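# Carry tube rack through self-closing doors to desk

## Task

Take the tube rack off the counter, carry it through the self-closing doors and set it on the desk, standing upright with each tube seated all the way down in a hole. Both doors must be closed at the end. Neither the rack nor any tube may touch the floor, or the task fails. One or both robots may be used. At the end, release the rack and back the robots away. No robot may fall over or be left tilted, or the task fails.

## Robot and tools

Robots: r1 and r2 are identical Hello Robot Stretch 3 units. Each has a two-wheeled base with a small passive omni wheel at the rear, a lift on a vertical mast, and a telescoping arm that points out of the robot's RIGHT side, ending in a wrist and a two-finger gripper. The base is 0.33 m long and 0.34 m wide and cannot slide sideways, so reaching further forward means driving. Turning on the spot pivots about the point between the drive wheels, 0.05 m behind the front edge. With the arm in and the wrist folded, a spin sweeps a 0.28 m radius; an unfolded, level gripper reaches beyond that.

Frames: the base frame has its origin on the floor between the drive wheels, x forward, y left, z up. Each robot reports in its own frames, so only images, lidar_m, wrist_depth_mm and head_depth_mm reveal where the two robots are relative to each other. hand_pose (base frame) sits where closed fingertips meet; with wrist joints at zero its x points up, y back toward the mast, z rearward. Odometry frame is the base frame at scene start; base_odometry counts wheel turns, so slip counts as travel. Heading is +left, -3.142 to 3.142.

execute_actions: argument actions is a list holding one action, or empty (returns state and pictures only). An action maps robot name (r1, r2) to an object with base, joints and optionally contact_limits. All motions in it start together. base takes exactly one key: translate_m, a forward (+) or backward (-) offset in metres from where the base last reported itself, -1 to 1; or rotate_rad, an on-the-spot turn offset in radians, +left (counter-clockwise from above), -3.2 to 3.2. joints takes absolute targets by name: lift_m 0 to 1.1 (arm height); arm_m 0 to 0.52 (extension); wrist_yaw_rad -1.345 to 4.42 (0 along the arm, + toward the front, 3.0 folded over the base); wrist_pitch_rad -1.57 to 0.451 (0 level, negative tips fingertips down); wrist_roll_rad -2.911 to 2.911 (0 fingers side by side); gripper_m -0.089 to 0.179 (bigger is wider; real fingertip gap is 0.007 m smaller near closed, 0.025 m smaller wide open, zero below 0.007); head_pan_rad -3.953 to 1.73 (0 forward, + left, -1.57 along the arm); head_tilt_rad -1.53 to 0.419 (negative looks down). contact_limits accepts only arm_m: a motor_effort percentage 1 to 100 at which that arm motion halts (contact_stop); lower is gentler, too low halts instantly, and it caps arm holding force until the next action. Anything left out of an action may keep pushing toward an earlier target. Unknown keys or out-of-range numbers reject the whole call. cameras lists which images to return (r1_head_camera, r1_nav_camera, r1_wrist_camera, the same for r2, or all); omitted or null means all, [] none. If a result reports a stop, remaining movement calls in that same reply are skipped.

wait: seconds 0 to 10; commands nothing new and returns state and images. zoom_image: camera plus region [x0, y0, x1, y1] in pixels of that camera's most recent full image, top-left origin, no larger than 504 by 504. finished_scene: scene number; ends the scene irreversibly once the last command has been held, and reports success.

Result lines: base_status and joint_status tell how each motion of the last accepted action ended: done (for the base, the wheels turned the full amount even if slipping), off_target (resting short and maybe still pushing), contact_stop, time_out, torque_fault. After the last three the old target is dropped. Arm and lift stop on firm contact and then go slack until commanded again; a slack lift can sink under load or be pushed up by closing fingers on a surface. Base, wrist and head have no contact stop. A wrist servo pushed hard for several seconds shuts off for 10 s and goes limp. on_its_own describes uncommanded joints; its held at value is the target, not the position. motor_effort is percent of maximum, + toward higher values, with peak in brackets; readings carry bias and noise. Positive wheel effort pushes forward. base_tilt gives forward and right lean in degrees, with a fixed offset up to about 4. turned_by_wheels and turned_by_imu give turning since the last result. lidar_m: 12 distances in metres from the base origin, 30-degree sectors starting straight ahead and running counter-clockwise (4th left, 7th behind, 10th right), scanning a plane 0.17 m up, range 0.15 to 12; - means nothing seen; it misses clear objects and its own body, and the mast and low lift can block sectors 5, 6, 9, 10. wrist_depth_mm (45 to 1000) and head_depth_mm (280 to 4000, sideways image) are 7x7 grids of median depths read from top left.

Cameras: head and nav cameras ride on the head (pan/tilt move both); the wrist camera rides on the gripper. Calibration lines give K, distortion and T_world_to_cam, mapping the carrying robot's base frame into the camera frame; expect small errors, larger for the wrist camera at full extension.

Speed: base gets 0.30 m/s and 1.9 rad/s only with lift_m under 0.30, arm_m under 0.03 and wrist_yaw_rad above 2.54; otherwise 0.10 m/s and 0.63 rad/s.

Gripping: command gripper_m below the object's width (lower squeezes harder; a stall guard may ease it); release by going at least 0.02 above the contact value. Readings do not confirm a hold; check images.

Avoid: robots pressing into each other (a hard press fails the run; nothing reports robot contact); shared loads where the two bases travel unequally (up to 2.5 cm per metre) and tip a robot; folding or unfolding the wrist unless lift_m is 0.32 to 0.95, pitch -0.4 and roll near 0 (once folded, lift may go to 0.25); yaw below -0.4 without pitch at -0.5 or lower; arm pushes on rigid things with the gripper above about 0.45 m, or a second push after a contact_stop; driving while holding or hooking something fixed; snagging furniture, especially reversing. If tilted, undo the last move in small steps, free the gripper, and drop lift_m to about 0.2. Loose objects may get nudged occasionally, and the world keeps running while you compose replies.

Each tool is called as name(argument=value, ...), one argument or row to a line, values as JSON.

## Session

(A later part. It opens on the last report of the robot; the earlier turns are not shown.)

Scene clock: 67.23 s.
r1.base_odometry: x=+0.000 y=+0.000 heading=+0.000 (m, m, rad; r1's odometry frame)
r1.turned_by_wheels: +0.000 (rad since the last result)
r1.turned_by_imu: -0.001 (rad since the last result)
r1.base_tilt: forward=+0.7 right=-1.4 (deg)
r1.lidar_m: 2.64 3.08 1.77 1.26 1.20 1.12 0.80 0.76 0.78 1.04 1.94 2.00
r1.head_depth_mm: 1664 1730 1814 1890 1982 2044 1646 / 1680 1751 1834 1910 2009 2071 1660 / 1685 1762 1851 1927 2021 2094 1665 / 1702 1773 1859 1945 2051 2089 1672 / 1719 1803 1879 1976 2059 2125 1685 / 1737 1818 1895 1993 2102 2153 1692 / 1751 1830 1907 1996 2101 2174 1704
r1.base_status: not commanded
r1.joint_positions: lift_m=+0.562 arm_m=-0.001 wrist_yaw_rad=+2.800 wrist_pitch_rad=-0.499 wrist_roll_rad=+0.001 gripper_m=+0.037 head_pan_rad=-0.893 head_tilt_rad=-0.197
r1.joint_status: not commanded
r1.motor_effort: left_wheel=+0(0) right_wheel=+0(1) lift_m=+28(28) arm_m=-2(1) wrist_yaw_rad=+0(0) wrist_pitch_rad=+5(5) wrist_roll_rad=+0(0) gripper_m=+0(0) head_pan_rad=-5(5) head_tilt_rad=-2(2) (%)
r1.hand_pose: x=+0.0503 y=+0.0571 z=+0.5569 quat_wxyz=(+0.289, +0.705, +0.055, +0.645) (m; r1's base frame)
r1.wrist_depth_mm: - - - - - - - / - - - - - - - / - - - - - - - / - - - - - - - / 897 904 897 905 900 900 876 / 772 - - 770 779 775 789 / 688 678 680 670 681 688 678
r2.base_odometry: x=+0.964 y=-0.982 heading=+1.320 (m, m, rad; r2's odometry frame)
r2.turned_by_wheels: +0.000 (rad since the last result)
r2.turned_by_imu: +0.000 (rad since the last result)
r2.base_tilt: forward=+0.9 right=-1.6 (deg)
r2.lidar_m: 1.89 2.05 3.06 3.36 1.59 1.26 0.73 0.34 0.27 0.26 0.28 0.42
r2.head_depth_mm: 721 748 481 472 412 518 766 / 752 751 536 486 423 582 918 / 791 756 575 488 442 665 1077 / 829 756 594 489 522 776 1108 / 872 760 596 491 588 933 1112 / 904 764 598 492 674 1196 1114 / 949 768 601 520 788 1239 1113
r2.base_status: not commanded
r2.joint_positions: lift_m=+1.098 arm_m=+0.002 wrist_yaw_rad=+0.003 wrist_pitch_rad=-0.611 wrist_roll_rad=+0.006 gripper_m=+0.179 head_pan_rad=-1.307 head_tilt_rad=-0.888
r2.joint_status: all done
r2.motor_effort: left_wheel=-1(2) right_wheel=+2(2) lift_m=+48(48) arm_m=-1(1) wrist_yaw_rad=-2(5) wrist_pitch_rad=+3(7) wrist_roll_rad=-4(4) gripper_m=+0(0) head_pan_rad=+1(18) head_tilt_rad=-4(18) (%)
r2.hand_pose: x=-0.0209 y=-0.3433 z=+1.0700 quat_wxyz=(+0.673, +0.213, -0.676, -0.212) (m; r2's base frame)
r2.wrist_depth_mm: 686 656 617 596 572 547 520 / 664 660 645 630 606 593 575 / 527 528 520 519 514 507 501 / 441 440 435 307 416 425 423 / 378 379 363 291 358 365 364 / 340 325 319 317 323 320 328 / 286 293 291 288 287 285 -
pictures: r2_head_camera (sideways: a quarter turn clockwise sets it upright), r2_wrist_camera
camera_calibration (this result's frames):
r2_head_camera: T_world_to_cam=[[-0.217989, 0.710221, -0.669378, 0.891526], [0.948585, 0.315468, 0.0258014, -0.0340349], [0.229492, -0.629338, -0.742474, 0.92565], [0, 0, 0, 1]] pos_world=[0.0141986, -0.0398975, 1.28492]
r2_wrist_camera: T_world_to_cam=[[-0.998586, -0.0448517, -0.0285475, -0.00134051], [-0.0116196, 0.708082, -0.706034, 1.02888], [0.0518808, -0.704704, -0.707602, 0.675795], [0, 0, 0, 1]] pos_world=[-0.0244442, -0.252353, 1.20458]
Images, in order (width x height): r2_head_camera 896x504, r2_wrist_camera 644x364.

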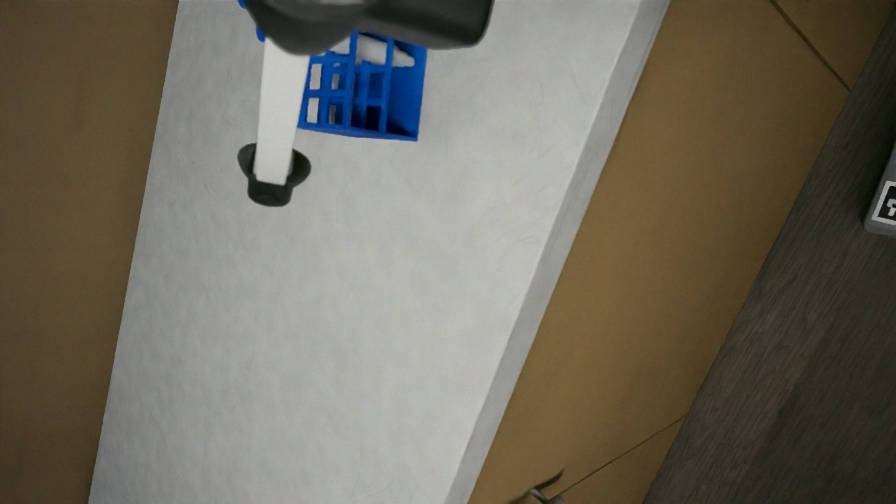

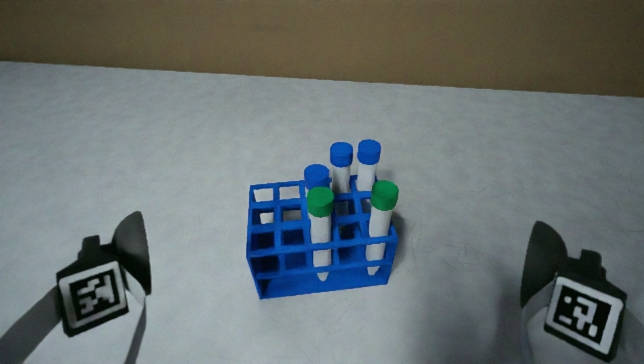

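execute_actions(
  actions=[
    {"r2":{"joints":{"wrist_pitch_rad":-0.1,"lift_m":0.9}}},
  ],
  cameras=["r2_head_camera","r2_wrist_camera"],
)

Scene clock: 74.73 s.
r1.base_odometry: x=+0.000 y=+0.000 heading=+0.000 (m, m, rad; r1's odometry frame)
r1.turned_by_wheels: +0.000 (rad since the last result)
r1.turned_by_imu: -0.001 (rad since the last result)
r1.base_tilt: forward=+0.7 right=-1.5 (deg)
r1.lidar_m: 2.64 3.16 1.77 1.26 1.21 1.12 0.80 0.76 0.78 1.04 1.94 1.99
r1.head_depth_mm: 1664 1736 1802 1889 1990 2037 1640 / 1678 1744 1824 1902 2013 2066 1658 / 1690 1775 1853 1932 2034 2078 1663 / 1701 1784 1866 1948 2047 2116 1672 / 1728 1791 1867 1965 2062 2130 1688 / 1742 1816 1906 2001 2089 2155 1703 / 1755 1832 1913 2003 2096 2176 1702
r1.base_status: not commanded
r1.joint_positions: lift_m=+0.562 arm_m=-0.001 wrist_yaw_rad=+2.800 wrist_pitch_rad=-0.499 wrist_roll_rad=+0.001 gripper_m=+0.037 head_pan_rad=-0.893 head_tilt_rad=-0.197
r1.joint_status: not commanded
r1.motor_effort: left_wheel=+0(0) right_wheel=+0(1) lift_m=+29(28) arm_m=-2(1) wrist_yaw_rad=+0(0) wrist_pitch_rad=+5(5) wrist_roll_rad=+0(0) gripper_m=+1(0) head_pan_rad=-5(5) head_tilt_rad=-2(2) (%)
r1.hand_pose: x=+0.0503 y=+0.0571 z=+0.5569 quat_wxyz=(+0.289, +0.705, +0.055, +0.645) (m; r1's base frame)
r1.wrist_depth_mm: - - - - - - - / - - - - - - - / - - - - - - - / - - - - - - - / 872 898 891 892 889 910 907 / 784 - - 773 771 784 776 / 682 674 695 678 693 672 687
r2.base_odometry: x=+0.964 y=-0.982 heading=+1.320 (m, m, rad; r2's odometry frame)
r2.turned_by_wheels: +0.000 (rad since the last result)
r2.turned_by_imu: +0.000 (rad since the last result)
r2.base_tilt: forward=+0.9 right=-1.7 (deg)
r2.lidar_m: 1.89 2.05 3.08 3.36 1.60 1.27 0.73 0.34 0.27 0.26 0.28 0.42
r2.head_depth_mm: 721 746 462 - - - 841 / 753 753 536 499 425 - 920 / 788 755 611 488 442 667 1081 / 829 759 595 489 522 777 1108 / 871 761 596 491 588 933 1112 / 907 765 599 492 674 1191 1113 / 950 768 601 520 787 1238 1113
r2.base_status: not commanded
r2.joint_positions: lift_m=+0.901 arm_m=+0.002 wrist_yaw_rad=+0.003 wrist_pitch_rad=-0.124 wrist_roll_rad=+0.006 gripper_m=+0.179 head_pan_rad=-1.307 head_tilt_rad=-0.888
r2.joint_status: all done
r2.motor_effort: left_wheel=-1(1) right_wheel=+2(2) lift_m=+20(44) arm_m=+0(0) wrist_yaw_rad=-2(3) wrist_pitch_rad=+8(8) wrist_roll_rad=-4(4) gripper_m=+1(0) head_pan_rad=+2(2) head_tilt_rad=-4(4) (%)
r2.hand_pose: x=-0.0208 y=-0.3985 z=+0.9837 quat_wxyz=(+0.704, +0.045, -0.708, -0.043) (m; r2's base frame)
r2.wrist_depth_mm: 653 624 595 567 545 522 503 / 683 650 620 591 573 544 525 / 728 683 653 618 588 567 542 / 542 544 545 227 229 559 557 / 350 369 216 197 188 361 366 / 277 264 208 197 198 267 284 / 200 208 205 198 203 211 -
pictures: r2_head_camera (sideways: a quarter turn clockwise sets it upright), r2_wrist_camera
camera_calibration (this result's frames):
r2_head_camera: T_world_to_cam=[[-0.218093, 0.710251, -0.669313, 0.891442], [0.948547, 0.315584, 0.0258065, -0.0340412], [0.229553, -0.629246, -0.742533, 0.925726], [0, 0, 0, 1]] pos_world=[0.0142031, -0.039895, 1.28491]
r2_wrist_camera: T_world_to_cam=[[-0.998557, -0.0534015, -0.00561242, -0.0320684], [-0.0104364, 0.295548, -0.955271, 1.08783], [0.0526717, -0.953834, -0.295679, 0.0713804], [0, 0, 0, 1]] pos_world=[-0.0244288, -0.255134, 1.0601]
Images, in order (width x height): r2_head_camera 896x504, r2_wrist_camera 644x364.

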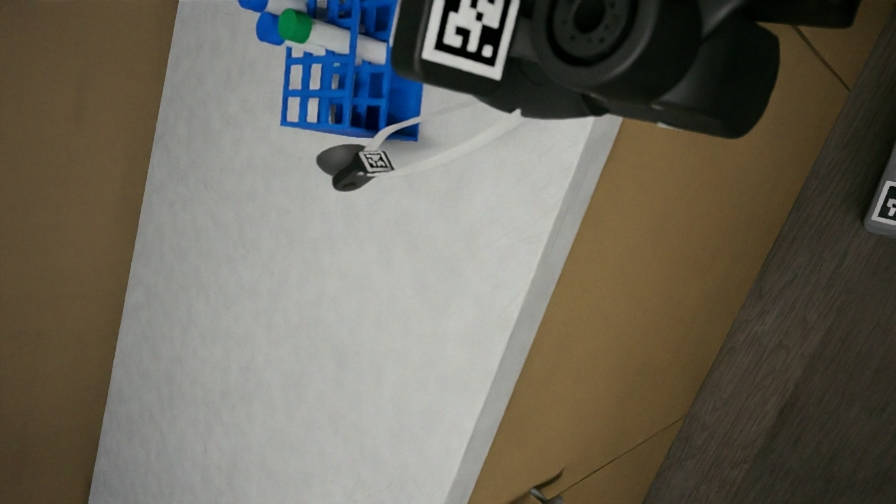

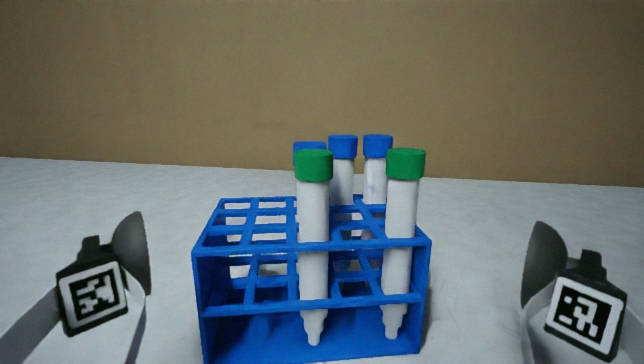

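execute_actions(
  actions=[
    {"r2":{"joints":{"lift_m":0.87}}},
  ],
  cameras=[],
)

execute_actions(
  actions=[
    {"r2":{"joints":{"arm_m":0.05}}},
  ],
  cameras=["r2_head_camera","r2_wrist_camera"],
)

Scene clock: 78.37 s.
r1.base_odometry: x=+0.000 y=+0.000 heading=+0.000 (m, m, rad; r1's odometry frame)
r1.turned_by_wheels: +0.000 (rad since the last result)
r1.turned_by_imu: -0.001 (rad since the last result)
r1.base_tilt: forward=+0.8 right=-1.3 (deg)
r1.lidar_m: 2.63 3.16 1.76 1.26 1.20 1.11 0.80 0.76 0.78 1.04 1.93 1.99
r1.head_depth_mm: 1671 1739 1806 1896 1988 2044 1640 / 1674 1745 1825 1920 2006 2049 1657 / 1686 1773 1850 1925 2013 2082 1664 / 1701 1783 1862 1960 2039 2105 1660 / 1726 1791 1885 1971 2054 2133 1687 / 1740 1821 1896 1994 2084 2147 1702 / 1750 1817 1914 2003 2103 2181 1714
r1.base_status: not commanded
r1.joint_positions: lift_m=+0.562 arm_m=-0.001 wrist_yaw_rad=+2.800 wrist_pitch_rad=-0.499 wrist_roll_rad=+0.001 gripper_m=+0.037 head_pan_rad=-0.893 head_tilt_rad=-0.197
r1.joint_status: not commanded
r1.motor_effort: left_wheel=+0(0) right_wheel=+1(0) lift_m=+28(28) arm_m=-2(2) wrist_yaw_rad=+0(0) wrist_pitch_rad=+5(4) wrist_roll_rad=+0(0) gripper_m=+0(0) head_pan_rad=-5(4) head_tilt_rad=-1(2) (%)
r1.hand_pose: x=+0.0503 y=+0.0571 z=+0.5569 quat_wxyz=(+0.289, +0.705, +0.055, +0.645) (m; r1's base frame)
r1.wrist_depth_mm: 994 - - - - - - / - - - - - - - / - - - - - - - / - - - - - - - / 872 934 924 859 913 883 907 / 759 - - 765 781 775 782 / 665 689 678 667 678 673 670
r2.base_odometry: x=+0.964 y=-0.982 heading=+1.320 (m, m, rad; r2's odometry frame)
r2.turned_by_wheels: +0.000 (rad since the last result)
r2.turned_by_imu: +0.000 (rad since the last result)
r2.base_tilt: forward=+1.0 right=-1.6 (deg)
r2.lidar_m: 1.89 2.04 3.07 3.36 1.59 1.26 0.73 0.34 0.27 0.26 0.28 0.42
r2.head_depth_mm: 721 747 463 497 - - 888 / 753 752 536 499 - - 1001 / 789 754 594 487 442 666 1079 / 827 757 594 489 523 777 1111 / 874 761 596 490 588 934 1109 / 908 765 599 492 673 1193 1113 / 951 768 601 520 788 1242 1114
r2.base_status: not commanded
r2.joint_positions: lift_m=+0.871 arm_m=+0.002 wrist_yaw_rad=+0.003 wrist_pitch_rad=-0.123 wrist_roll_rad=+0.006 gripper_m=+0.179 head_pan_rad=-1.307 head_tilt_rad=-0.888
r2.joint_status: all done
r2.motor_effort: left_wheel=-1(1) right_wheel=+2(2) lift_m=+19(20) arm_m=-1(1) wrist_yaw_rad=-2(2) wrist_pitch_rad=+7(8) wrist_roll_rad=-4(4) gripper_m=+1(0) head_pan_rad=+3(3) head_tilt_rad=-4(4) (%)
r2.hand_pose: x=-0.0208 y=-0.3986 z=+0.9539 quat_wxyz=(+0.704, +0.045, -0.708, -0.043) (m; r2's base frame)
r2.wrist_depth_mm: 659 620 597 570 548 528 503 / 685 658 631 590 572 548 526 / 716 676 656 215 219 570 541 / 441 440 205 182 200 454 457 / 285 299 197 197 185 292 295 / - 213 198 199 197 216 229 / 163 169 170 170 170 170 -
pictures: none
No camera images: the call's "cameras" was empty. Leave "cameras" out to get every camera's image.

Scene clock: 79.83 s.
r1.base_odometry: x=+0.000 y=+0.000 heading=+0.000 (m, m, rad; r1's odometry frame)
r1.turned_by_wheels: +0.000 (rad since the last result)
r1.turned_by_imu: +0.000 (rad since the last result)
r1.base_tilt: forward=+0.9 right=-1.4 (deg)
r1.lidar_m: 2.64 3.18 1.77 1.26 1.20 1.12 0.79 0.76 0.78 1.04 1.94 1.99
r1.head_depth_mm: 1661 1733 1805 1888 1993 2037 1646 / 1673 1742 1840 1908 1999 2051 1656 / 1693 1764 1843 1932 2029 2087 1667 / 1716 1783 1853 1946 2052 2096 1682 / 1728 1782 1881 1975 2062 2113 1680 / 1732 1813 1899 1999 2081 2164 1698 / 1754 1827 1920 2012 2111 2175 1704
r1.base_status: not commanded
r1.joint_positions: lift_m=+0.562 arm_m=-0.001 wrist_yaw_rad=+2.800 wrist_pitch_rad=-0.499 wrist_roll_rad=+0.001 gripper_m=+0.037 head_pan_rad=-0.893 head_tilt_rad=-0.197
r1.joint_status: not commanded
r1.motor_effort: left_wheel=+0(0) right_wheel=+0(0) lift_m=+28(28) arm_m=-1(1) wrist_yaw_rad=+0(0) wrist_pitch_rad=+5(4) wrist_roll_rad=+0(0) gripper_m=+0(0) head_pan_rad=-5(5) head_tilt_rad=-2(2) (%)
r1.hand_pose: x=+0.0503 y=+0.0571 z=+0.5569 quat_wxyz=(+0.289, +0.705, +0.055, +0.645) (m; r1's base frame)
r1.wrist_depth_mm: - - - - - - - / - - - - - - - / - - - - - - - / - - - - - - - / 875 872 905 902 888 909 890 / 776 - - 779 769 756 769 / 680 667 699 669 692 679 676
r2.base_odometry: x=+0.964 y=-0.982 heading=+1.320 (m, m, rad; r2's odometry frame)
r2.turned_by_wheels: +0.000 (rad since the last result)
r2.turned_by_imu: +0.000 (rad since the last result)
r2.base_tilt: forward=+1.0 right=-1.5 (deg)
r2.lidar_m: 1.89 2.04 3.07 3.38 1.60 1.27 0.73 0.34 0.27 0.26 0.28 0.42
r2.head_depth_mm: 721 746 466 - - 571 768 / 754 749 501 499 425 613 917 / 788 754 610 488 442 666 1078 / 830 759 595 489 522 778 1109 / 872 761 596 491 589 935 1111 / 908 762 598 492 673 1194 1112 / 950 768 601 519 788 1242 1114
r2.base_status: not commanded
r2.joint_positions: lift_m=+0.871 arm_m=+0.050 wrist_yaw_rad=+0.002 wrist_pitch_rad=-0.123 wrist_roll_rad=+0.006 gripper_m=+0.179 head_pan_rad=-1.307 head_tilt_rad=-0.888
r2.joint_status: all done
r2.motor_effort: left_wheel=-1(1) right_wheel=+2(2) lift_m=+19(19) arm_m=+3(2) wrist_yaw_rad=-1(2) wrist_pitch_rad=+8(8) wrist_roll_rad=-4(4) gripper_m=+1(1) head_pan_rad=+1(3) head_tilt_rad=-5(4) (%)
r2.hand_pose: x=-0.0209 y=-0.4460 z=+0.9539 quat_wxyz=(+0.704, +0.044, -0.708, -0.043) (m; r2's base frame)
r2.wrist_depth_mm: 605 574 551 524 508 485 471 / 631 610 581 545 518 502 483 / 664 634 602 119 124 523 507 / 440 438 443 146 147 454 459 / 286 137 173 128 135 291 294 / - 136 170 136 139 215 229 / 162 151 159 154 153 171 -
pictures: r2_head_camera (sideways: a quarter turn clockwise sets it upright), r2_wrist_camera
camera_calibration (this result's frames):
r2_head_camera: T_world_to_cam=[[-0.218129, 0.710347, -0.669199, 0.891294], [0.948544, 0.315592, 0.0258153, -0.0340526], [0.229532, -0.629133, -0.742635, 0.925859], [0, 0, 0, 1]] pos_world=[0.014203, -0.0398924, 1.28491]
r2_wrist_camera: T_world_to_cam=[[-0.998577, -0.0530308, -0.0055787, -0.034734], [-0.0103242, 0.29492, -0.955466, 1.07329], [0.0523144, -0.954049, -0.295047, 0.0165477], [0, 0, 0, 1]] pos_world=[-0.0244693, -0.302589, 1.03018]
Images, in order (width x height): r2_head_camera 896x504, r2_wrist_camera 644x364.

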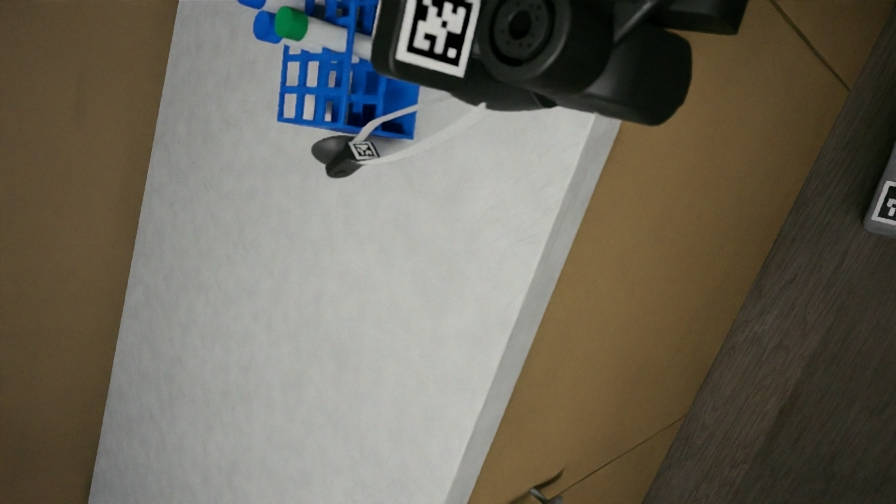

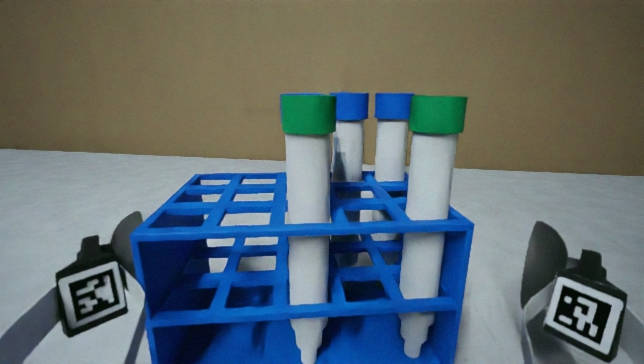

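execute_actions(
  actions=[
    {"r2":{"joints":{"arm_m":0.08}}},
  ],
  cameras=[],
)

execute_actions(
  actions=[
    {"r2":{"joints":{"gripper_m":0.09}}},
  ],
  cameras=[],
)

execute_actions(
  actions=[
    {"r2":{"joints":{"lift_m":0.92}}},
  ],
  cameras=["r2_head_camera","r2_wrist_camera"],
)

Scene clock: 84.90 s.
r1.base_odometry: x=+0.000 y=+0.000 heading=+0.000 (m, m, rad; r1's odometry frame)
r1.turned_by_wheels: +0.000 (rad since the last result)
r1.turned_by_imu: -0.001 (rad since the last result)
r1.base_tilt: forward=+0.7 right=-1.4 (deg)
r1.lidar_m: 2.63 3.18 1.77 1.26 1.20 1.11 0.80 0.76 0.78 1.04 1.94 1.99
r1.head_depth_mm: 1656 1729 1823 1884 1976 2036 1647 / 1677 1734 1821 1910 2006 2053 1657 / 1688 1769 1844 1940 2015 2090 1665 / 1707 1787 1870 1946 2040 2108 1670 / 1725 1815 1877 1968 2063 2133 1685 / 1738 1816 1902 1982 2086 2159 1696 / 1759 1832 1919 2006 2106 2170 1710
r1.base_status: not commanded
r1.joint_positions: lift_m=+0.562 arm_m=-0.001 wrist_yaw_rad=+2.800 wrist_pitch_rad=-0.499 wrist_roll_rad=+0.001 gripper_m=+0.037 head_pan_rad=-0.893 head_tilt_rad=-0.197
r1.joint_status: not commanded
r1.motor_effort: left_wheel=+0(0) right_wheel=+0(1) lift_m=+27(28) arm_m=-2(1) wrist_yaw_rad=+0(0) wrist_pitch_rad=+5(5) wrist_roll_rad=+0(0) gripper_m=+0(1) head_pan_rad=-5(5) head_tilt_rad=-2(2) (%)
r1.hand_pose: x=+0.0503 y=+0.0571 z=+0.5569 quat_wxyz=(+0.289, +0.705, +0.055, +0.645) (m; r1's base frame)
r1.wrist_depth_mm: 997 - - - - - - / - - - - - - - / - - - - - - - / - - - - - - - / 851 899 905 913 900 889 880 / 775 - - 768 776 800 771 / 686 675 684 669 681 685 690
r2.base_odometry: x=+0.964 y=-0.982 heading=+1.320 (m, m, rad; r2's odometry frame)
r2.turned_by_wheels: +0.000 (rad since the last result)
r2.turned_by_imu: +0.000 (rad since the last result)
r2.base_tilt: forward=+0.9 right=-1.7 (deg)
r2.lidar_m: 1.89 2.04 3.07 3.38 1.59 1.27 0.73 0.34 0.27 0.26 0.28 0.42
r2.head_depth_mm: 720 745 467 - - 529 767 / 754 749 518 487 432 582 920 / 788 753 594 488 443 666 1079 / 828 756 594 490 521 777 1109 / 872 759 596 490 588 933 1109 / 907 763 599 492 674 1194 1113 / 950 766 600 519 787 1241 1118
r2.base_status: not commanded
r2.joint_positions: lift_m=+0.871 arm_m=+0.080 wrist_yaw_rad=+0.002 wrist_pitch_rad=-0.123 wrist_roll_rad=+0.006 gripper_m=+0.179 head_pan_rad=-1.307 head_tilt_rad=-0.888
r2.joint_status: all done
r2.motor_effort: left_wheel=-1(2) right_wheel=+2(2) lift_m=+19(19) arm_m=+2(3) wrist_yaw_rad=-1(1) wrist_pitch_rad=+8(7) wrist_roll_rad=-4(4) gripper_m=+0(1) head_pan_rad=+2(3) head_tilt_rad=-4(5) (%)
r2.hand_pose: x=-0.0209 y=-0.4760 z=+0.9539 quat_wxyz=(+0.704, +0.044, -0.708, -0.043) (m; r2's base frame)
r2.wrist_depth_mm: 569 542 524 500 480 462 441 / 603 571 542 523 491 477 456 / 630 606 575 109 155 486 476 / 438 437 442 114 161 408 455 / 286 132 134 118 121 274 295 / - 130 169 128 139 121 229 / 162 150 156 131 125 163 -
pictures: none
No camera images: the call's "cameras" was empty. Leave "cameras" out to get every camera's image.

Scene clock: 86.27 s.
r1.base_odometry: x=+0.000 y=+0.000 heading=+0.000 (m, m, rad; r1's odometry frame)
r1.turned_by_wheels: +0.000 (rad since the last result)
r1.turned_by_imu: +0.000 (rad since the last result)
r1.base_tilt: forward=+0.8 right=-1.5 (deg)
r1.lidar_m: 2.64 3.15 1.77 1.25 1.21 1.11 0.80 0.76 0.78 1.04 1.94 2.00
r1.head_depth_mm: 1667 1727 1812 1884 1984 2034 1649 / 1685 1747 1830 1913 2001 2079 1662 / 1697 1770 1852 1929 2027 2080 1663 / 1715 1789 1856 1952 2044 2100 1673 / 1732 1801 1884 1981 2067 2121 1684 / 1745 1812 1894 1977 2087 2163 1697 / 1752 1824 1908 1996 2110 2174 1710
r1.base_status: not commanded
r1.joint_positions: lift_m=+0.562 arm_m=-0.001 wrist_yaw_rad=+2.800 wrist_pitch_rad=-0.499 wrist_roll_rad=+0.001 gripper_m=+0.037 head_pan_rad=-0.893 head_tilt_rad=-0.197
r1.joint_status: not commanded
r1.motor_effort: left_wheel=+0(0) right_wheel=+0(0) lift_m=+28(29) arm_m=-2(1) wrist_yaw_rad=+0(0) wrist_pitch_rad=+5(5) wrist_roll_rad=+0(0) gripper_m=+0(1) head_pan_rad=-5(5) head_tilt_rad=-2(2) (%)
r1.hand_pose: x=+0.0503 y=+0.0571 z=+0.5569 quat_wxyz=(+0.289, +0.705, +0.055, +0.645) (m; r1's base frame)
r1.wrist_depth_mm: - - - - - - - / - - - - - - - / - - - - - - - / - - - - - - - / 878 889 936 893 883 877 898 / 776 - - 770 776 773 782 / 686 669 675 697 679 680 683
r2.base_odometry: x=+0.964 y=-0.982 heading=+1.320 (m, m, rad; r2's odometry frame)
r2.turned_by_wheels: +0.000 (rad since the last result)
r2.turned_by_imu: +0.000 (rad since the last result)
r2.base_tilt: forward=+0.9 right=-1.7 (deg)
r2.lidar_m: 1.89 2.04 3.08 3.35 1.59 1.27 0.73 0.34 0.27 0.26 0.28 0.42
r2.head_depth_mm: 721 746 476 - - 529 769 / 754 750 568 486 433 581 920 / 789 754 592 488 443 666 1078 / 827 757 594 489 522 776 1111 / 870 760 596 491 588 934 1110 / 910 763 599 493 673 1195 1113 / 950 767 601 520 787 1239 1116
r2.base_status: not commanded
r2.joint_positions: lift_m=+0.871 arm_m=+0.080 wrist_yaw_rad=+0.002 wrist_pitch_rad=-0.123 wrist_roll_rad=+0.006 gripper_m=+0.091 head_pan_rad=-1.307 head_tilt_rad=-0.888
r2.joint_status: all done
r2.motor_effort: left_wheel=-1(2) right_wheel=+2(2) lift_m=+20(19) arm_m=+3(3) wrist_yaw_rad=-2(1) wrist_pitch_rad=+8(8) wrist_roll_rad=-3(4) gripper_m=-21(95) head_pan_rad=+2(2) head_tilt_rad=-5(5) (%)
r2.hand_pose: x=-0.0209 y=-0.4760 z=+0.9539 quat_wxyz=(+0.704, +0.044, -0.708, -0.043) (m; r2's base frame)
r2.wrist_depth_mm: 567 545 519 496 478 458 441 / 602 568 549 518 493 475 459 / 627 601 573 119 168 484 481 / 437 439 400 145 172 407 462 / 286 286 170 127 137 129 292 / 212 - 154 137 150 131 217 / 175 166 159 153 154 158 172
pictures: none
No camera images: the call's "cameras" was empty. Leave "cameras" out to get every camera's image.

Scene clock: 87.57 s.
r1.base_odometry: x=+0.000 y=+0.000 heading=+0.000 (m, m, rad; r1's odometry frame)
r1.turned_by_wheels: +0.000 (rad since the last result)
r1.turned_by_imu: +0.000 (rad since the last result)
r1.base_tilt: forward=+0.8 right=-1.5 (deg)
r1.lidar_m: 2.63 3.08 1.77 1.26 1.21 1.12 0.80 0.76 0.78 1.04 1.94 1.99
r1.head_depth_mm: 1665 1728 1814 1886 1981 2037 1641 / 1686 1754 1823 1919 2003 2061 1645 / 1685 1757 1845 1928 2022 2088 1665 / 1707 1795 1859 1947 2042 2095 1678 / 1722 1789 1879 1980 2065 2141 1682 / 1731 1811 1894 1991 2089 2143 1687 / 1754 1825 1912 1996 2107 2181 1703
r1.base_status: not commanded
r1.joint_positions: lift_m=+0.562 arm_m=-0.001 wrist_yaw_rad=+2.800 wrist_pitch_rad=-0.499 wrist_roll_rad=+0.001 gripper_m=+0.037 head_pan_rad=-0.893 head_tilt_rad=-0.197
r1.joint_status: not commanded
r1.motor_effort: left_wheel=+0(0) right_wheel=+0(1) lift_m=+28(28) arm_m=-2(1) wrist_yaw_rad=+0(0) wrist_pitch_rad=+5(5) wrist_roll_rad=+0(0) gripper_m=+0(0) head_pan_rad=-5(5) head_tilt_rad=-2(2) (%)
r1.hand_pose: x=+0.0503 y=+0.0571 z=+0.5569 quat_wxyz=(+0.289, +0.705, +0.055, +0.645) (m; r1's base frame)
r1.wrist_depth_mm: 973 - - - - - - / - - - - - - - / - - - - - - - / - - - - - - - / 874 893 925 909 908 898 872 / 791 - - 757 779 774 776 / 669 676 689 680 681 669 679
r2.base_odometry: x=+0.964 y=-0.982 heading=+1.320 (m, m, rad; r2's odometry frame)
r2.turned_by_wheels: +0.000 (rad since the last result)
r2.turned_by_imu: +0.000 (rad since the last result)
r2.base_tilt: forward=+0.9 right=-1.7 (deg)
r2.lidar_m: 1.89 2.04 3.07 3.36 1.60 1.26 0.73 0.34 0.27 0.26 0.28 0.42
r2.head_depth_mm: 723 746 - - 396 517 767 / 753 750 526 487 422 582 919 / 790 755 592 488 442 666 1079 / 829 756 595 489 522 777 1106 / 872 760 596 491 588 932 1111 / 907 764 599 492 673 1188 1113 / 951 765 601 520 787 1239 1113
r2.base_status: not commanded
r2.joint_positions: lift_m=+0.919 arm_m=+0.080 wrist_yaw_rad=+0.002 wrist_pitch_rad=-0.128 wrist_roll_rad=+0.006 gripper_m=+0.094 head_pan_rad=-1.307 head_tilt_rad=-0.888
r2.joint_status: all done
r2.motor_effort: left_wheel=-1(1) right_wheel=+2(2) lift_m=+49(52) arm_m=+1(2) wrist_yaw_rad=-2(2) wrist_pitch_rad=+10(10) wrist_roll_rad=-4(4) gripper_m=-19(21) head_pan_rad=+2(1) head_tilt_rad=-4(5) (%)
r2.hand_pose: x=-0.0209 y=-0.4757 z=+1.0015 quat_wxyz=(+0.704, +0.046, -0.707, -0.045) (m; r2's base frame)
r2.wrist_depth_mm: 560 548 520 497 475 459 444 / 599 575 539 518 491 477 458 / 629 597 573 120 170 486 475 / 591 606 581 148 168 505 495 / 391 392 171 129 137 132 402 / 292 - 155 136 151 132 297 / 237 227 160 154 154 217 236
pictures: r2_head_camera (sideways: a quarter turn clockwise sets it upright), r2_wrist_camera
camera_calibration (this result's frames):
r2_head_camera: T_world_to_cam=[[-0.218133, 0.710363, -0.66918, 0.89127], [0.948544, 0.315592, 0.0258167, -0.0340545], [0.229527, -0.629115, -0.742651, 0.92588], [0, 0, 0, 1]] pos_world=[0.0142029, -0.039892, 1.28491]
r2_wrist_camera: T_world_to_cam=[[-0.998578, -0.0529905, -0.00584811, -0.0357585], [-0.0103322, 0.299977, -0.95389, 1.12838], [0.0523015, -0.952473, -0.300098, 0.00805306], [0, 0, 0, 1]] pos_world=[-0.0244702, -0.332712, 1.07855]
Images, in order (width x height): r2_head_camera 896x504, r2_wrist_camera 644x364.

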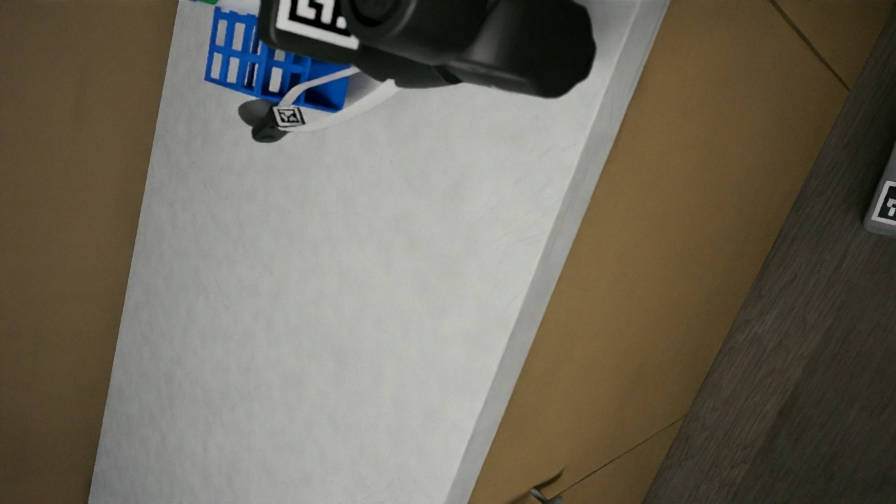

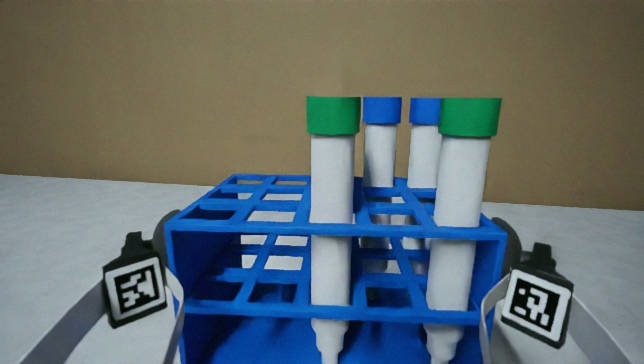

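execute_actions(
  actions=[
    {"r2":{"joints":{"gripper_m":0.07,"arm_m":0}},"r1":{"base":{"rotate_rad":-0.115},"joints":{"wrist_yaw_rad":3.0,"wrist_pitch_rad":-0.4}}},
  ],
  cameras=[],
)

execute_actions(
  actions=[
    {"r2":{"joints":{"wrist_yaw_rad":1.9,"lift_m":0.95}},"r1":{"base":{"translate_m":1.0}}},
  ],
  cameras=[],
)

execute_actions(
  actions=[
    {"r1":{"base":{"translate_m":0.6},"joints":{"head_pan_rad":-1.0,"head_tilt_rad":-0.2}},"r2":{"joints":{"head_pan_rad":0,"head_tilt_rad":-0.5}}},
  ],
)

Scene clock: 97.93 s.
r1.base_odometry: x=+0.000 y=+0.000 heading=-0.115 (m, m, rad; r1's odometry frame)
r1.turned_by_wheels: -0.115 (rad since the last result)
r1.turned_by_imu: -0.116 (rad since the last result)
r1.base_tilt: forward=+0.9 right=-1.4 (deg)
r1.lidar_m: 2.42 3.07 2.03 1.31 1.20 1.21 0.83 0.76 0.77 0.95 1.90 1.95
r1.head_depth_mm: 1705 1792 1867 1939 2041 2109 1647 / 1698 1787 1857 1947 2053 2109 1641 / 1705 1771 1866 1928 2036 2087 1658 / 1702 1777 1853 1950 2023 2094 1680 / 1700 1765 1844 1925 2023 2086 1685 / 1686 1770 1848 1935 2029 2095 1697 / 1699 1767 1847 1919 2026 2084 1707
r1.base_status: done
r1.joint_positions: lift_m=+0.562 arm_m=-0.001 wrist_yaw_rad=+2.997 wrist_pitch_rad=-0.421 wrist_roll_rad=+0.001 gripper_m=+0.037 head_pan_rad=-0.893 head_tilt_rad=-0.197
r1.joint_status: all done
r1.motor_effort: left_wheel=+2(6) right_wheel=-1(5) lift_m=+27(27) arm_m=-1(1) wrist_yaw_rad=+2(3) wrist_pitch_rad=+8(8) wrist_roll_rad=+0(0) gripper_m=+1(0) head_pan_rad=-5(4) head_tilt_rad=-2(2) (%)
r1.hand_pose: x=+0.0110 y=+0.0776 z=+0.5737 quat_wxyz=(+0.198, +0.700, +0.098, +0.679) (m; r1's base frame)
r1.wrist_depth_mm: 874 - - - - - - / 935 - - - - - - / - - - - - - - / - - - - - - - / 979 980 - 972 974 984 968 / 829 843 - 816 813 826 852 / 713 721 721 709 703 716 725
r2.base_odometry: x=+0.964 y=-0.982 heading=+1.320 (m, m, rad; r2's odometry frame)
r2.turned_by_wheels: +0.000 (rad since the last result)
r2.turned_by_imu: +0.000 (rad since the last result)
r2.base_tilt: forward=+1.0 right=-1.7 (deg)
r2.lidar_m: 1.89 2.05 3.06 3.37 1.59 1.27 0.73 0.34 0.27 0.26 0.28 0.42
r2.head_depth_mm: 721 746 420 - - - 794 / 753 750 441 475 429 658 921 / 787 753 601 487 443 665 1078 / 827 757 594 489 522 777 1108 / 872 760 597 491 588 933 1111 / 908 764 599 493 674 1191 1113 / 951 766 600 519 789 1242 1114
r2.base_status: not commanded
r2.joint_positions: lift_m=+0.919 arm_m=+0.002 wrist_yaw_rad=+0.002 wrist_pitch_rad=-0.129 wrist_roll_rad=+0.006 gripper_m=+0.076 head_pan_rad=-1.307 head_tilt_rad=-0.889
r2.joint_status: gripper_m off_target (ended at +0.076, target +0.070); the others done
joint sent to its limit — the command would take r2.arm_m past its lower limit, so that joint was sent only as far as its limit.
r2.on_its_own: gripper_m is held at +0.077, not at your +0.070, by its stall guard, which is still easing
r2.motor_effort: left_wheel=-1(2) right_wheel=+2(2) lift_m=+49(49) arm_m=-2(3) wrist_yaw_rad=-2(2) wrist_pitch_rad=+9(9) wrist_roll_rad=-4(4) gripper_m=-7(98) head_pan_rad=+2(4) head_tilt_rad=-4(4) (%)
r2.hand_pose: x=-0.0209 y=-0.3985 z=+1.0014 quat_wxyz=(+0.704, +0.046, -0.707, -0.045) (m; r2's base frame)
r2.wrist_depth_mm: 648 616 598 571 541 525 506 / 691 648 618 594 565 545 523 / 718 696 650 122 169 561 543 / 592 601 599 148 168 558 558 / 393 393 171 129 137 133 403 / 291 - 155 136 151 132 297 / 237 233 160 154 154 217 236
pictures: none
No camera images: the call's "cameras" was empty. Leave "cameras" out to get every camera's image.

Scene clock: 109.03 s.
r1.base_odometry: x=+0.993 y=-0.115 heading=-0.115 (m, m, rad; r1's odometry frame)
r1.turned_by_wheels: +0.000 (rad since the last result)
r1.turned_by_imu: +0.007 (rad since the last result)
r1.base_tilt: forward=+0.7 right=-1.3 (deg)
r1.lidar_m: 1.65 2.20 2.63 1.98 1.82 1.83 1.68 1.54 1.55 1.44 1.30 1.33
r1.head_depth_mm: 1148 1203 1254 1313 1377 1448 1514 / 1153 1197 1252 1315 1375 1442 1511 / 1150 1202 1257 1310 1376 1441 1516 / 1143 1193 1242 1306 1367 1441 1518 / 1136 1193 1238 1298 1360 1436 1517 / 1147 1196 1252 1306 1370 1442 1512 / 1142 1200 1248 1308 1365 1435 1514
r1.base_status: done
r1.joint_positions: lift_m=+0.562 arm_m=-0.001 wrist_yaw_rad=+2.997 wrist_pitch_rad=-0.421 wrist_roll_rad=+0.001 gripper_m=+0.037 head_pan_rad=-0.893 head_tilt_rad=-0.197
r1.joint_status: not commanded
r1.motor_effort: left_wheel=+1(6) right_wheel=-1(1) lift_m=+28(28) arm_m=-2(2) wrist_yaw_rad=+2(2) wrist_pitch_rad=+8(8) wrist_roll_rad=+0(0) gripper_m=+0(0) head_pan_rad=-5(4) head_tilt_rad=-2(2) (%)
r1.hand_pose: x=+0.0109 y=+0.0776 z=+0.5738 quat_wxyz=(+0.198, +0.700, +0.098, +0.679) (m; r1's base frame)
r1.wrist_depth_mm: - - - - - - - / - - - - - - - / - - - - - - - / - - - - - - - / 987 965 - 996 986 948 989 / 824 814 - 820 825 815 805 / 713 713 706 712 713 711 714
r2.base_odometry: x=+0.964 y=-0.982 heading=+1.320 (m, m, rad; r2's odometry frame)
r2.turned_by_wheels: +0.000 (rad since the last result)
r2.turned_by_imu: -0.001 (rad since the last result)
r2.base_tilt: forward=+0.9 right=-1.6 (deg)
r2.lidar_m: 1.89 2.05 3.07 2.31 1.59 1.27 0.72 0.34 0.27 0.26 0.28 0.42
r2.head_depth_mm: 721 746 589 518 - 571 767 / 753 749 590 505 423 651 920 / 791 753 592 488 432 - 1081 / 827 756 595 489 - - 1107 / 874 761 595 503 - - 1110 / 905 763 597 497 672 - 1101 / 951 767 602 519 804 1240 1127
r2.base_status: not commanded
r2.joint_positions: lift_m=+0.949 arm_m=+0.002 wrist_yaw_rad=+1.897 wrist_pitch_rad=-0.129 wrist_roll_rad=+0.006 gripper_m=+0.093 head_pan_rad=-1.307 head_tilt_rad=-0.889
r2.joint_status: all done
r2.on_its_own: gripper_m is held at +0.092, not at your +0.070, by its stall guard, which is not easing now
r2.motor_effort: left_wheel=-2(1) right_wheel=+2(2) lift_m=+49(50) arm_m=-3(2) wrist_yaw_rad=+1(4) wrist_pitch_rad=+10(10) wrist_roll_rad=-4(4) gripper_m=-20(25) head_pan_rad=+3(2) head_tilt_rad=-4(4) (%)
r2.hand_pose: x=+0.2165 y=-0.0671 z=+1.0314 quat_wxyz=(+0.448, +0.601, -0.375, +0.545) (m; r2's base frame)
r2.wrist_depth_mm: - - - - - - - / - - - - - - - / - - - 121 168 - - / - - - 148 168 - 711 / - - 170 129 138 134 502 / - - 154 136 150 132 387 / - - 160 154 154 798 314
pictures: none
No camera images: the call's "cameras" was empty. Leave "cameras" out to get every camera's image.

Scene clock: 116.13 s.
r1.base_odometry: x=+1.589 y=-0.183 heading=-0.115 (m, m, rad; r1's odometry frame)
r1.turned_by_wheels: +0.000 (rad since the last result)
r1.turned_by_imu: +0.004 (rad since the last result)
r1.base_tilt: forward=+0.8 right=-1.4 (deg)
r1.lidar_m: 1.20 1.74 1.74 2.38 2.18 2.21 2.19 2.02 1.58 1.02 0.95 0.96
r1.head_depth_mm: 848 881 909 956 1002 1060 1119 / 839 873 915 956 1003 1056 1112 / 831 869 904 947 992 1039 1098 / 824 859 894 936 983 1032 1085 / 816 849 888 926 974 1020 1071 / 810 842 876 914 959 1007 1060 / 803 833 867 907 950 995 1047
r1.base_status: done
r1.joint_positions: lift_m=+0.562 arm_m=-0.001 wrist_yaw_rad=+2.997 wrist_pitch_rad=-0.421 wrist_roll_rad=+0.001 gripper_m=+0.037 head_pan_rad=-0.993 head_tilt_rad=-0.197
r1.joint_status: all done
r1.motor_effort: left_wheel=+0(5) right_wheel=+0(1) lift_m=+28(28) arm_m=-1(1) wrist_yaw_rad=+2(2) wrist_pitch_rad=+8(8) wrist_roll_rad=+0(0) gripper_m=+0(1) head_pan_rad=-5(20) head_tilt_rad=-2(4) (%)
r1.hand_pose: x=+0.0109 y=+0.0776 z=+0.5738 quat_wxyz=(+0.198, +0.700, +0.098, +0.679) (m; r1's base frame)
r1.wrist_depth_mm: - - - - - - - / - - - - - - - / - - - - - - - / - - - - - - - / 970 950 - 972 920 964 964 / 843 811 - 829 827 803 826 / 721 717 717 717 711 709 718
r2.base_odometry: x=+0.964 y=-0.982 heading=+1.320 (m, m, rad; r2's odometry frame)
r2.turned_by_wheels: +0.000 (rad since the last result)
r2.turned_by_imu: +0.000 (rad since the last result)
r2.base_tilt: forward=+0.9 right=-1.7 (deg)
r2.lidar_m: 1.89 2.04 3.08 1.83 1.59 1.27 0.73 0.34 0.27 0.26 0.28 0.42
r2.head_depth_mm: 1529 1661 1817 1971 2021 - - / 1558 1700 1856 2053 2032 1628 - / 1587 1729 1896 2094 2026 1624 306 / 1611 1757 1937 2142 2038 1576 1340 / 1648 1794 1970 2198 2019 1570 1287 / 1671 1821 2006 2253 2025 1574 1286 / 1694 1862 2066 2311 2024 1571 1290
r2.base_status: not commanded
r2.joint_positions: lift_m=+0.949 arm_m=+0.002 wrist_yaw_rad=+1.897 wrist_pitch_rad=-0.129 wrist_roll_rad=+0.006 gripper_m=+0.093 head_pan_rad=-0.007 head_tilt_rad=-0.507
r2.joint_status: all done
r2.on_its_own: gripper_m is held at +0.092, not at your +0.070, by its stall guard, which is not easing now
r2.motor_effort: left_wheel=-2(1) right_wheel=+2(2) lift_m=+49(49) arm_m=-3(3) wrist_yaw_rad=+2(2) wrist_pitch_rad=+10(10) wrist_roll_rad=-4(4) gripper_m=-19(19) head_pan_rad=+3(29) head_tilt_rad=+3(22) (%)
r2.hand_pose: x=+0.2165 y=-0.0671 z=+1.0314 quat_wxyz=(+0.448, +0.601, -0.375, +0.545) (m; r2's base frame)
r2.wrist_depth_mm: - - - - - - - / - - - - - - - / - - - 121 168 - - / - - - 148 168 - 721 / - - 171 128 137 133 498 / - - 155 136 151 132 382 / - - 160 154 155 795 312
pictures: r1_head_camera (sideways: a quarter turn clockwise sets it upright), r1_nav_camera (sideways: a quarter turn counterclockwise sets it upright), r1_wrist_camera, r2_head_camera (sideways: a quarter turn clockwise sets it upright), r2_nav_camera (sideways: a quarter turn counterclockwise sets it upright), r2_wrist_camera
camera_calibration (this result's frames):
r1_head_camera: T_world_to_cam=[[-0.0986002, 0.207275, -0.973301, 1.28868], [0.835719, 0.548219, 0.0320869, -0.0461979], [0.540233, -0.810242, -0.227278, 0.251748], [0, 0, 0, 1]] pos_world=[0.0296697, -0.0378075, 1.31297]
r1_nav_camera: T_world_to_cam=[[0.0795067, -0.222844, 0.971606, -1.22049], [-0.859075, -0.509724, -0.0466103, 0.113252], [0.505638, -0.830977, -0.231966, 0.254741], [0, 0, 0, 1]] pos_world=[0.0655217, -0.00256699, 1.2502]
r1_wrist_camera: T_world_to_cam=[[0.982207, -0.187025, -0.0170837, 0.0105544], [-0.126846, -0.593567, -0.794725, 0.527898], [0.138494, 0.782752, -0.606729, 0.448893], [0, 0, 0, 1]] pos_world=[-0.00557361, -0.036055, 0.692071]
r2_head_camera: T_world_to_cam=[[-0.440718, -0.0222423, -0.89737, 1.1901], [-0.055699, 0.998444, 0.00260746, 0.00228014], [0.895916, 0.0511318, -0.441271, 0.529748], [0, 0, 0, 1]] pos_world=[0.0500143, -0.00289307, 1.30172]
r2_nav_camera: T_world_to_cam=[[0.47639, 0.00518763, 0.879219, -1.10997], [-0.00901524, -0.999901, 0.0107845, 0.0436833], [0.879188, -0.013064, -0.476297, 0.573934], [0, 0, 0, 1]] pos_world=[0.0245768, 0.0569349, 1.2488]
r2_wrist_camera: T_world_to_cam=[[0.367887, -0.929852, -0.00586942, -0.1315], [-0.281469, -0.10534, -0.953771, 1.06813], [0.886247, 0.352532, -0.300478, 0.30126], [0, 0, 0, 1]] pos_world=[0.0820303, -0.115963, 1.1085]
Images, in order (width x height): r1_head_camera 896x504, r1_nav_camera 672x504, r1_wrist_camera 644x364, r2_head_camera 896x504, r2_nav_camera 672x504, r2_wrist_camera 644x364.

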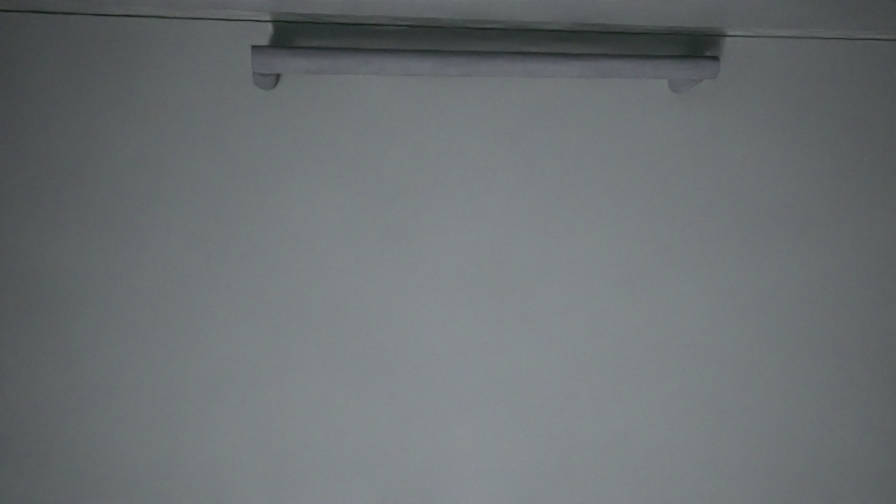

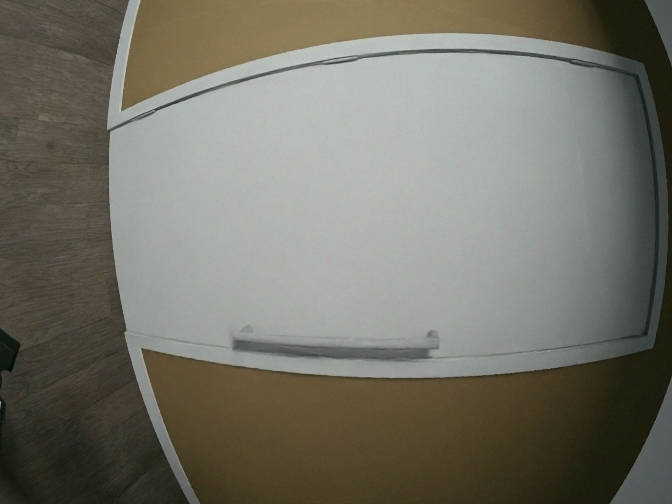

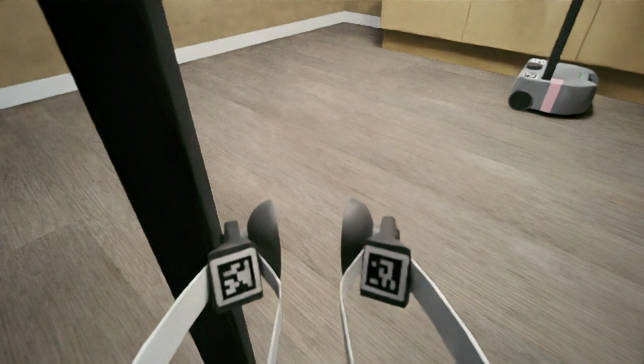

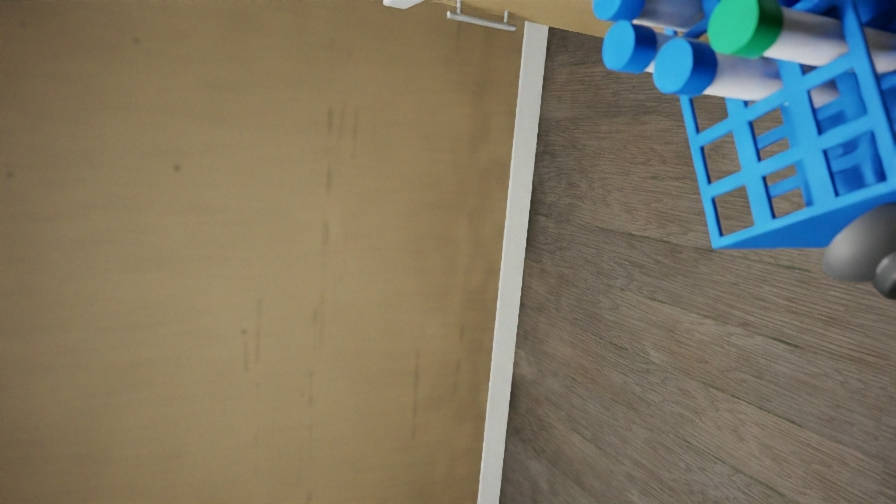

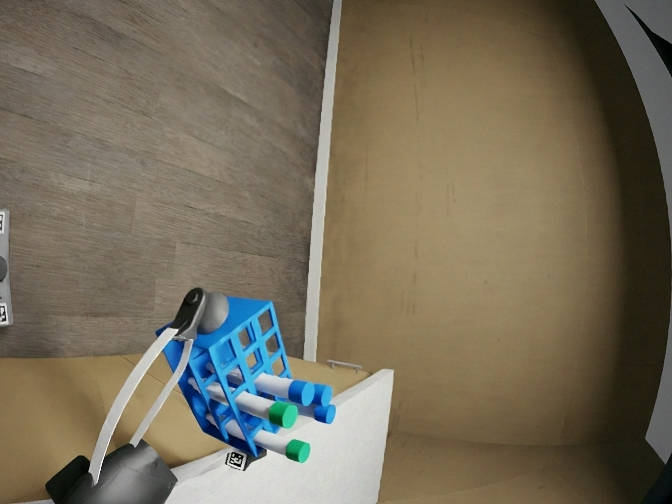

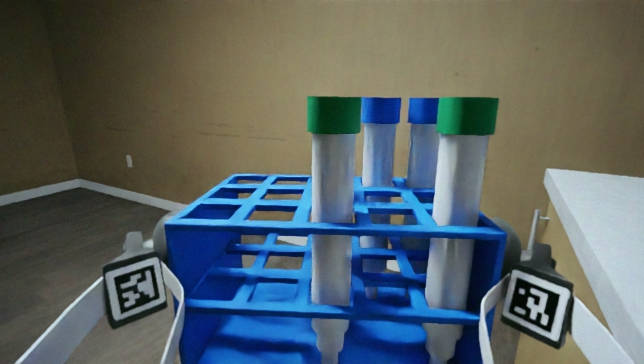

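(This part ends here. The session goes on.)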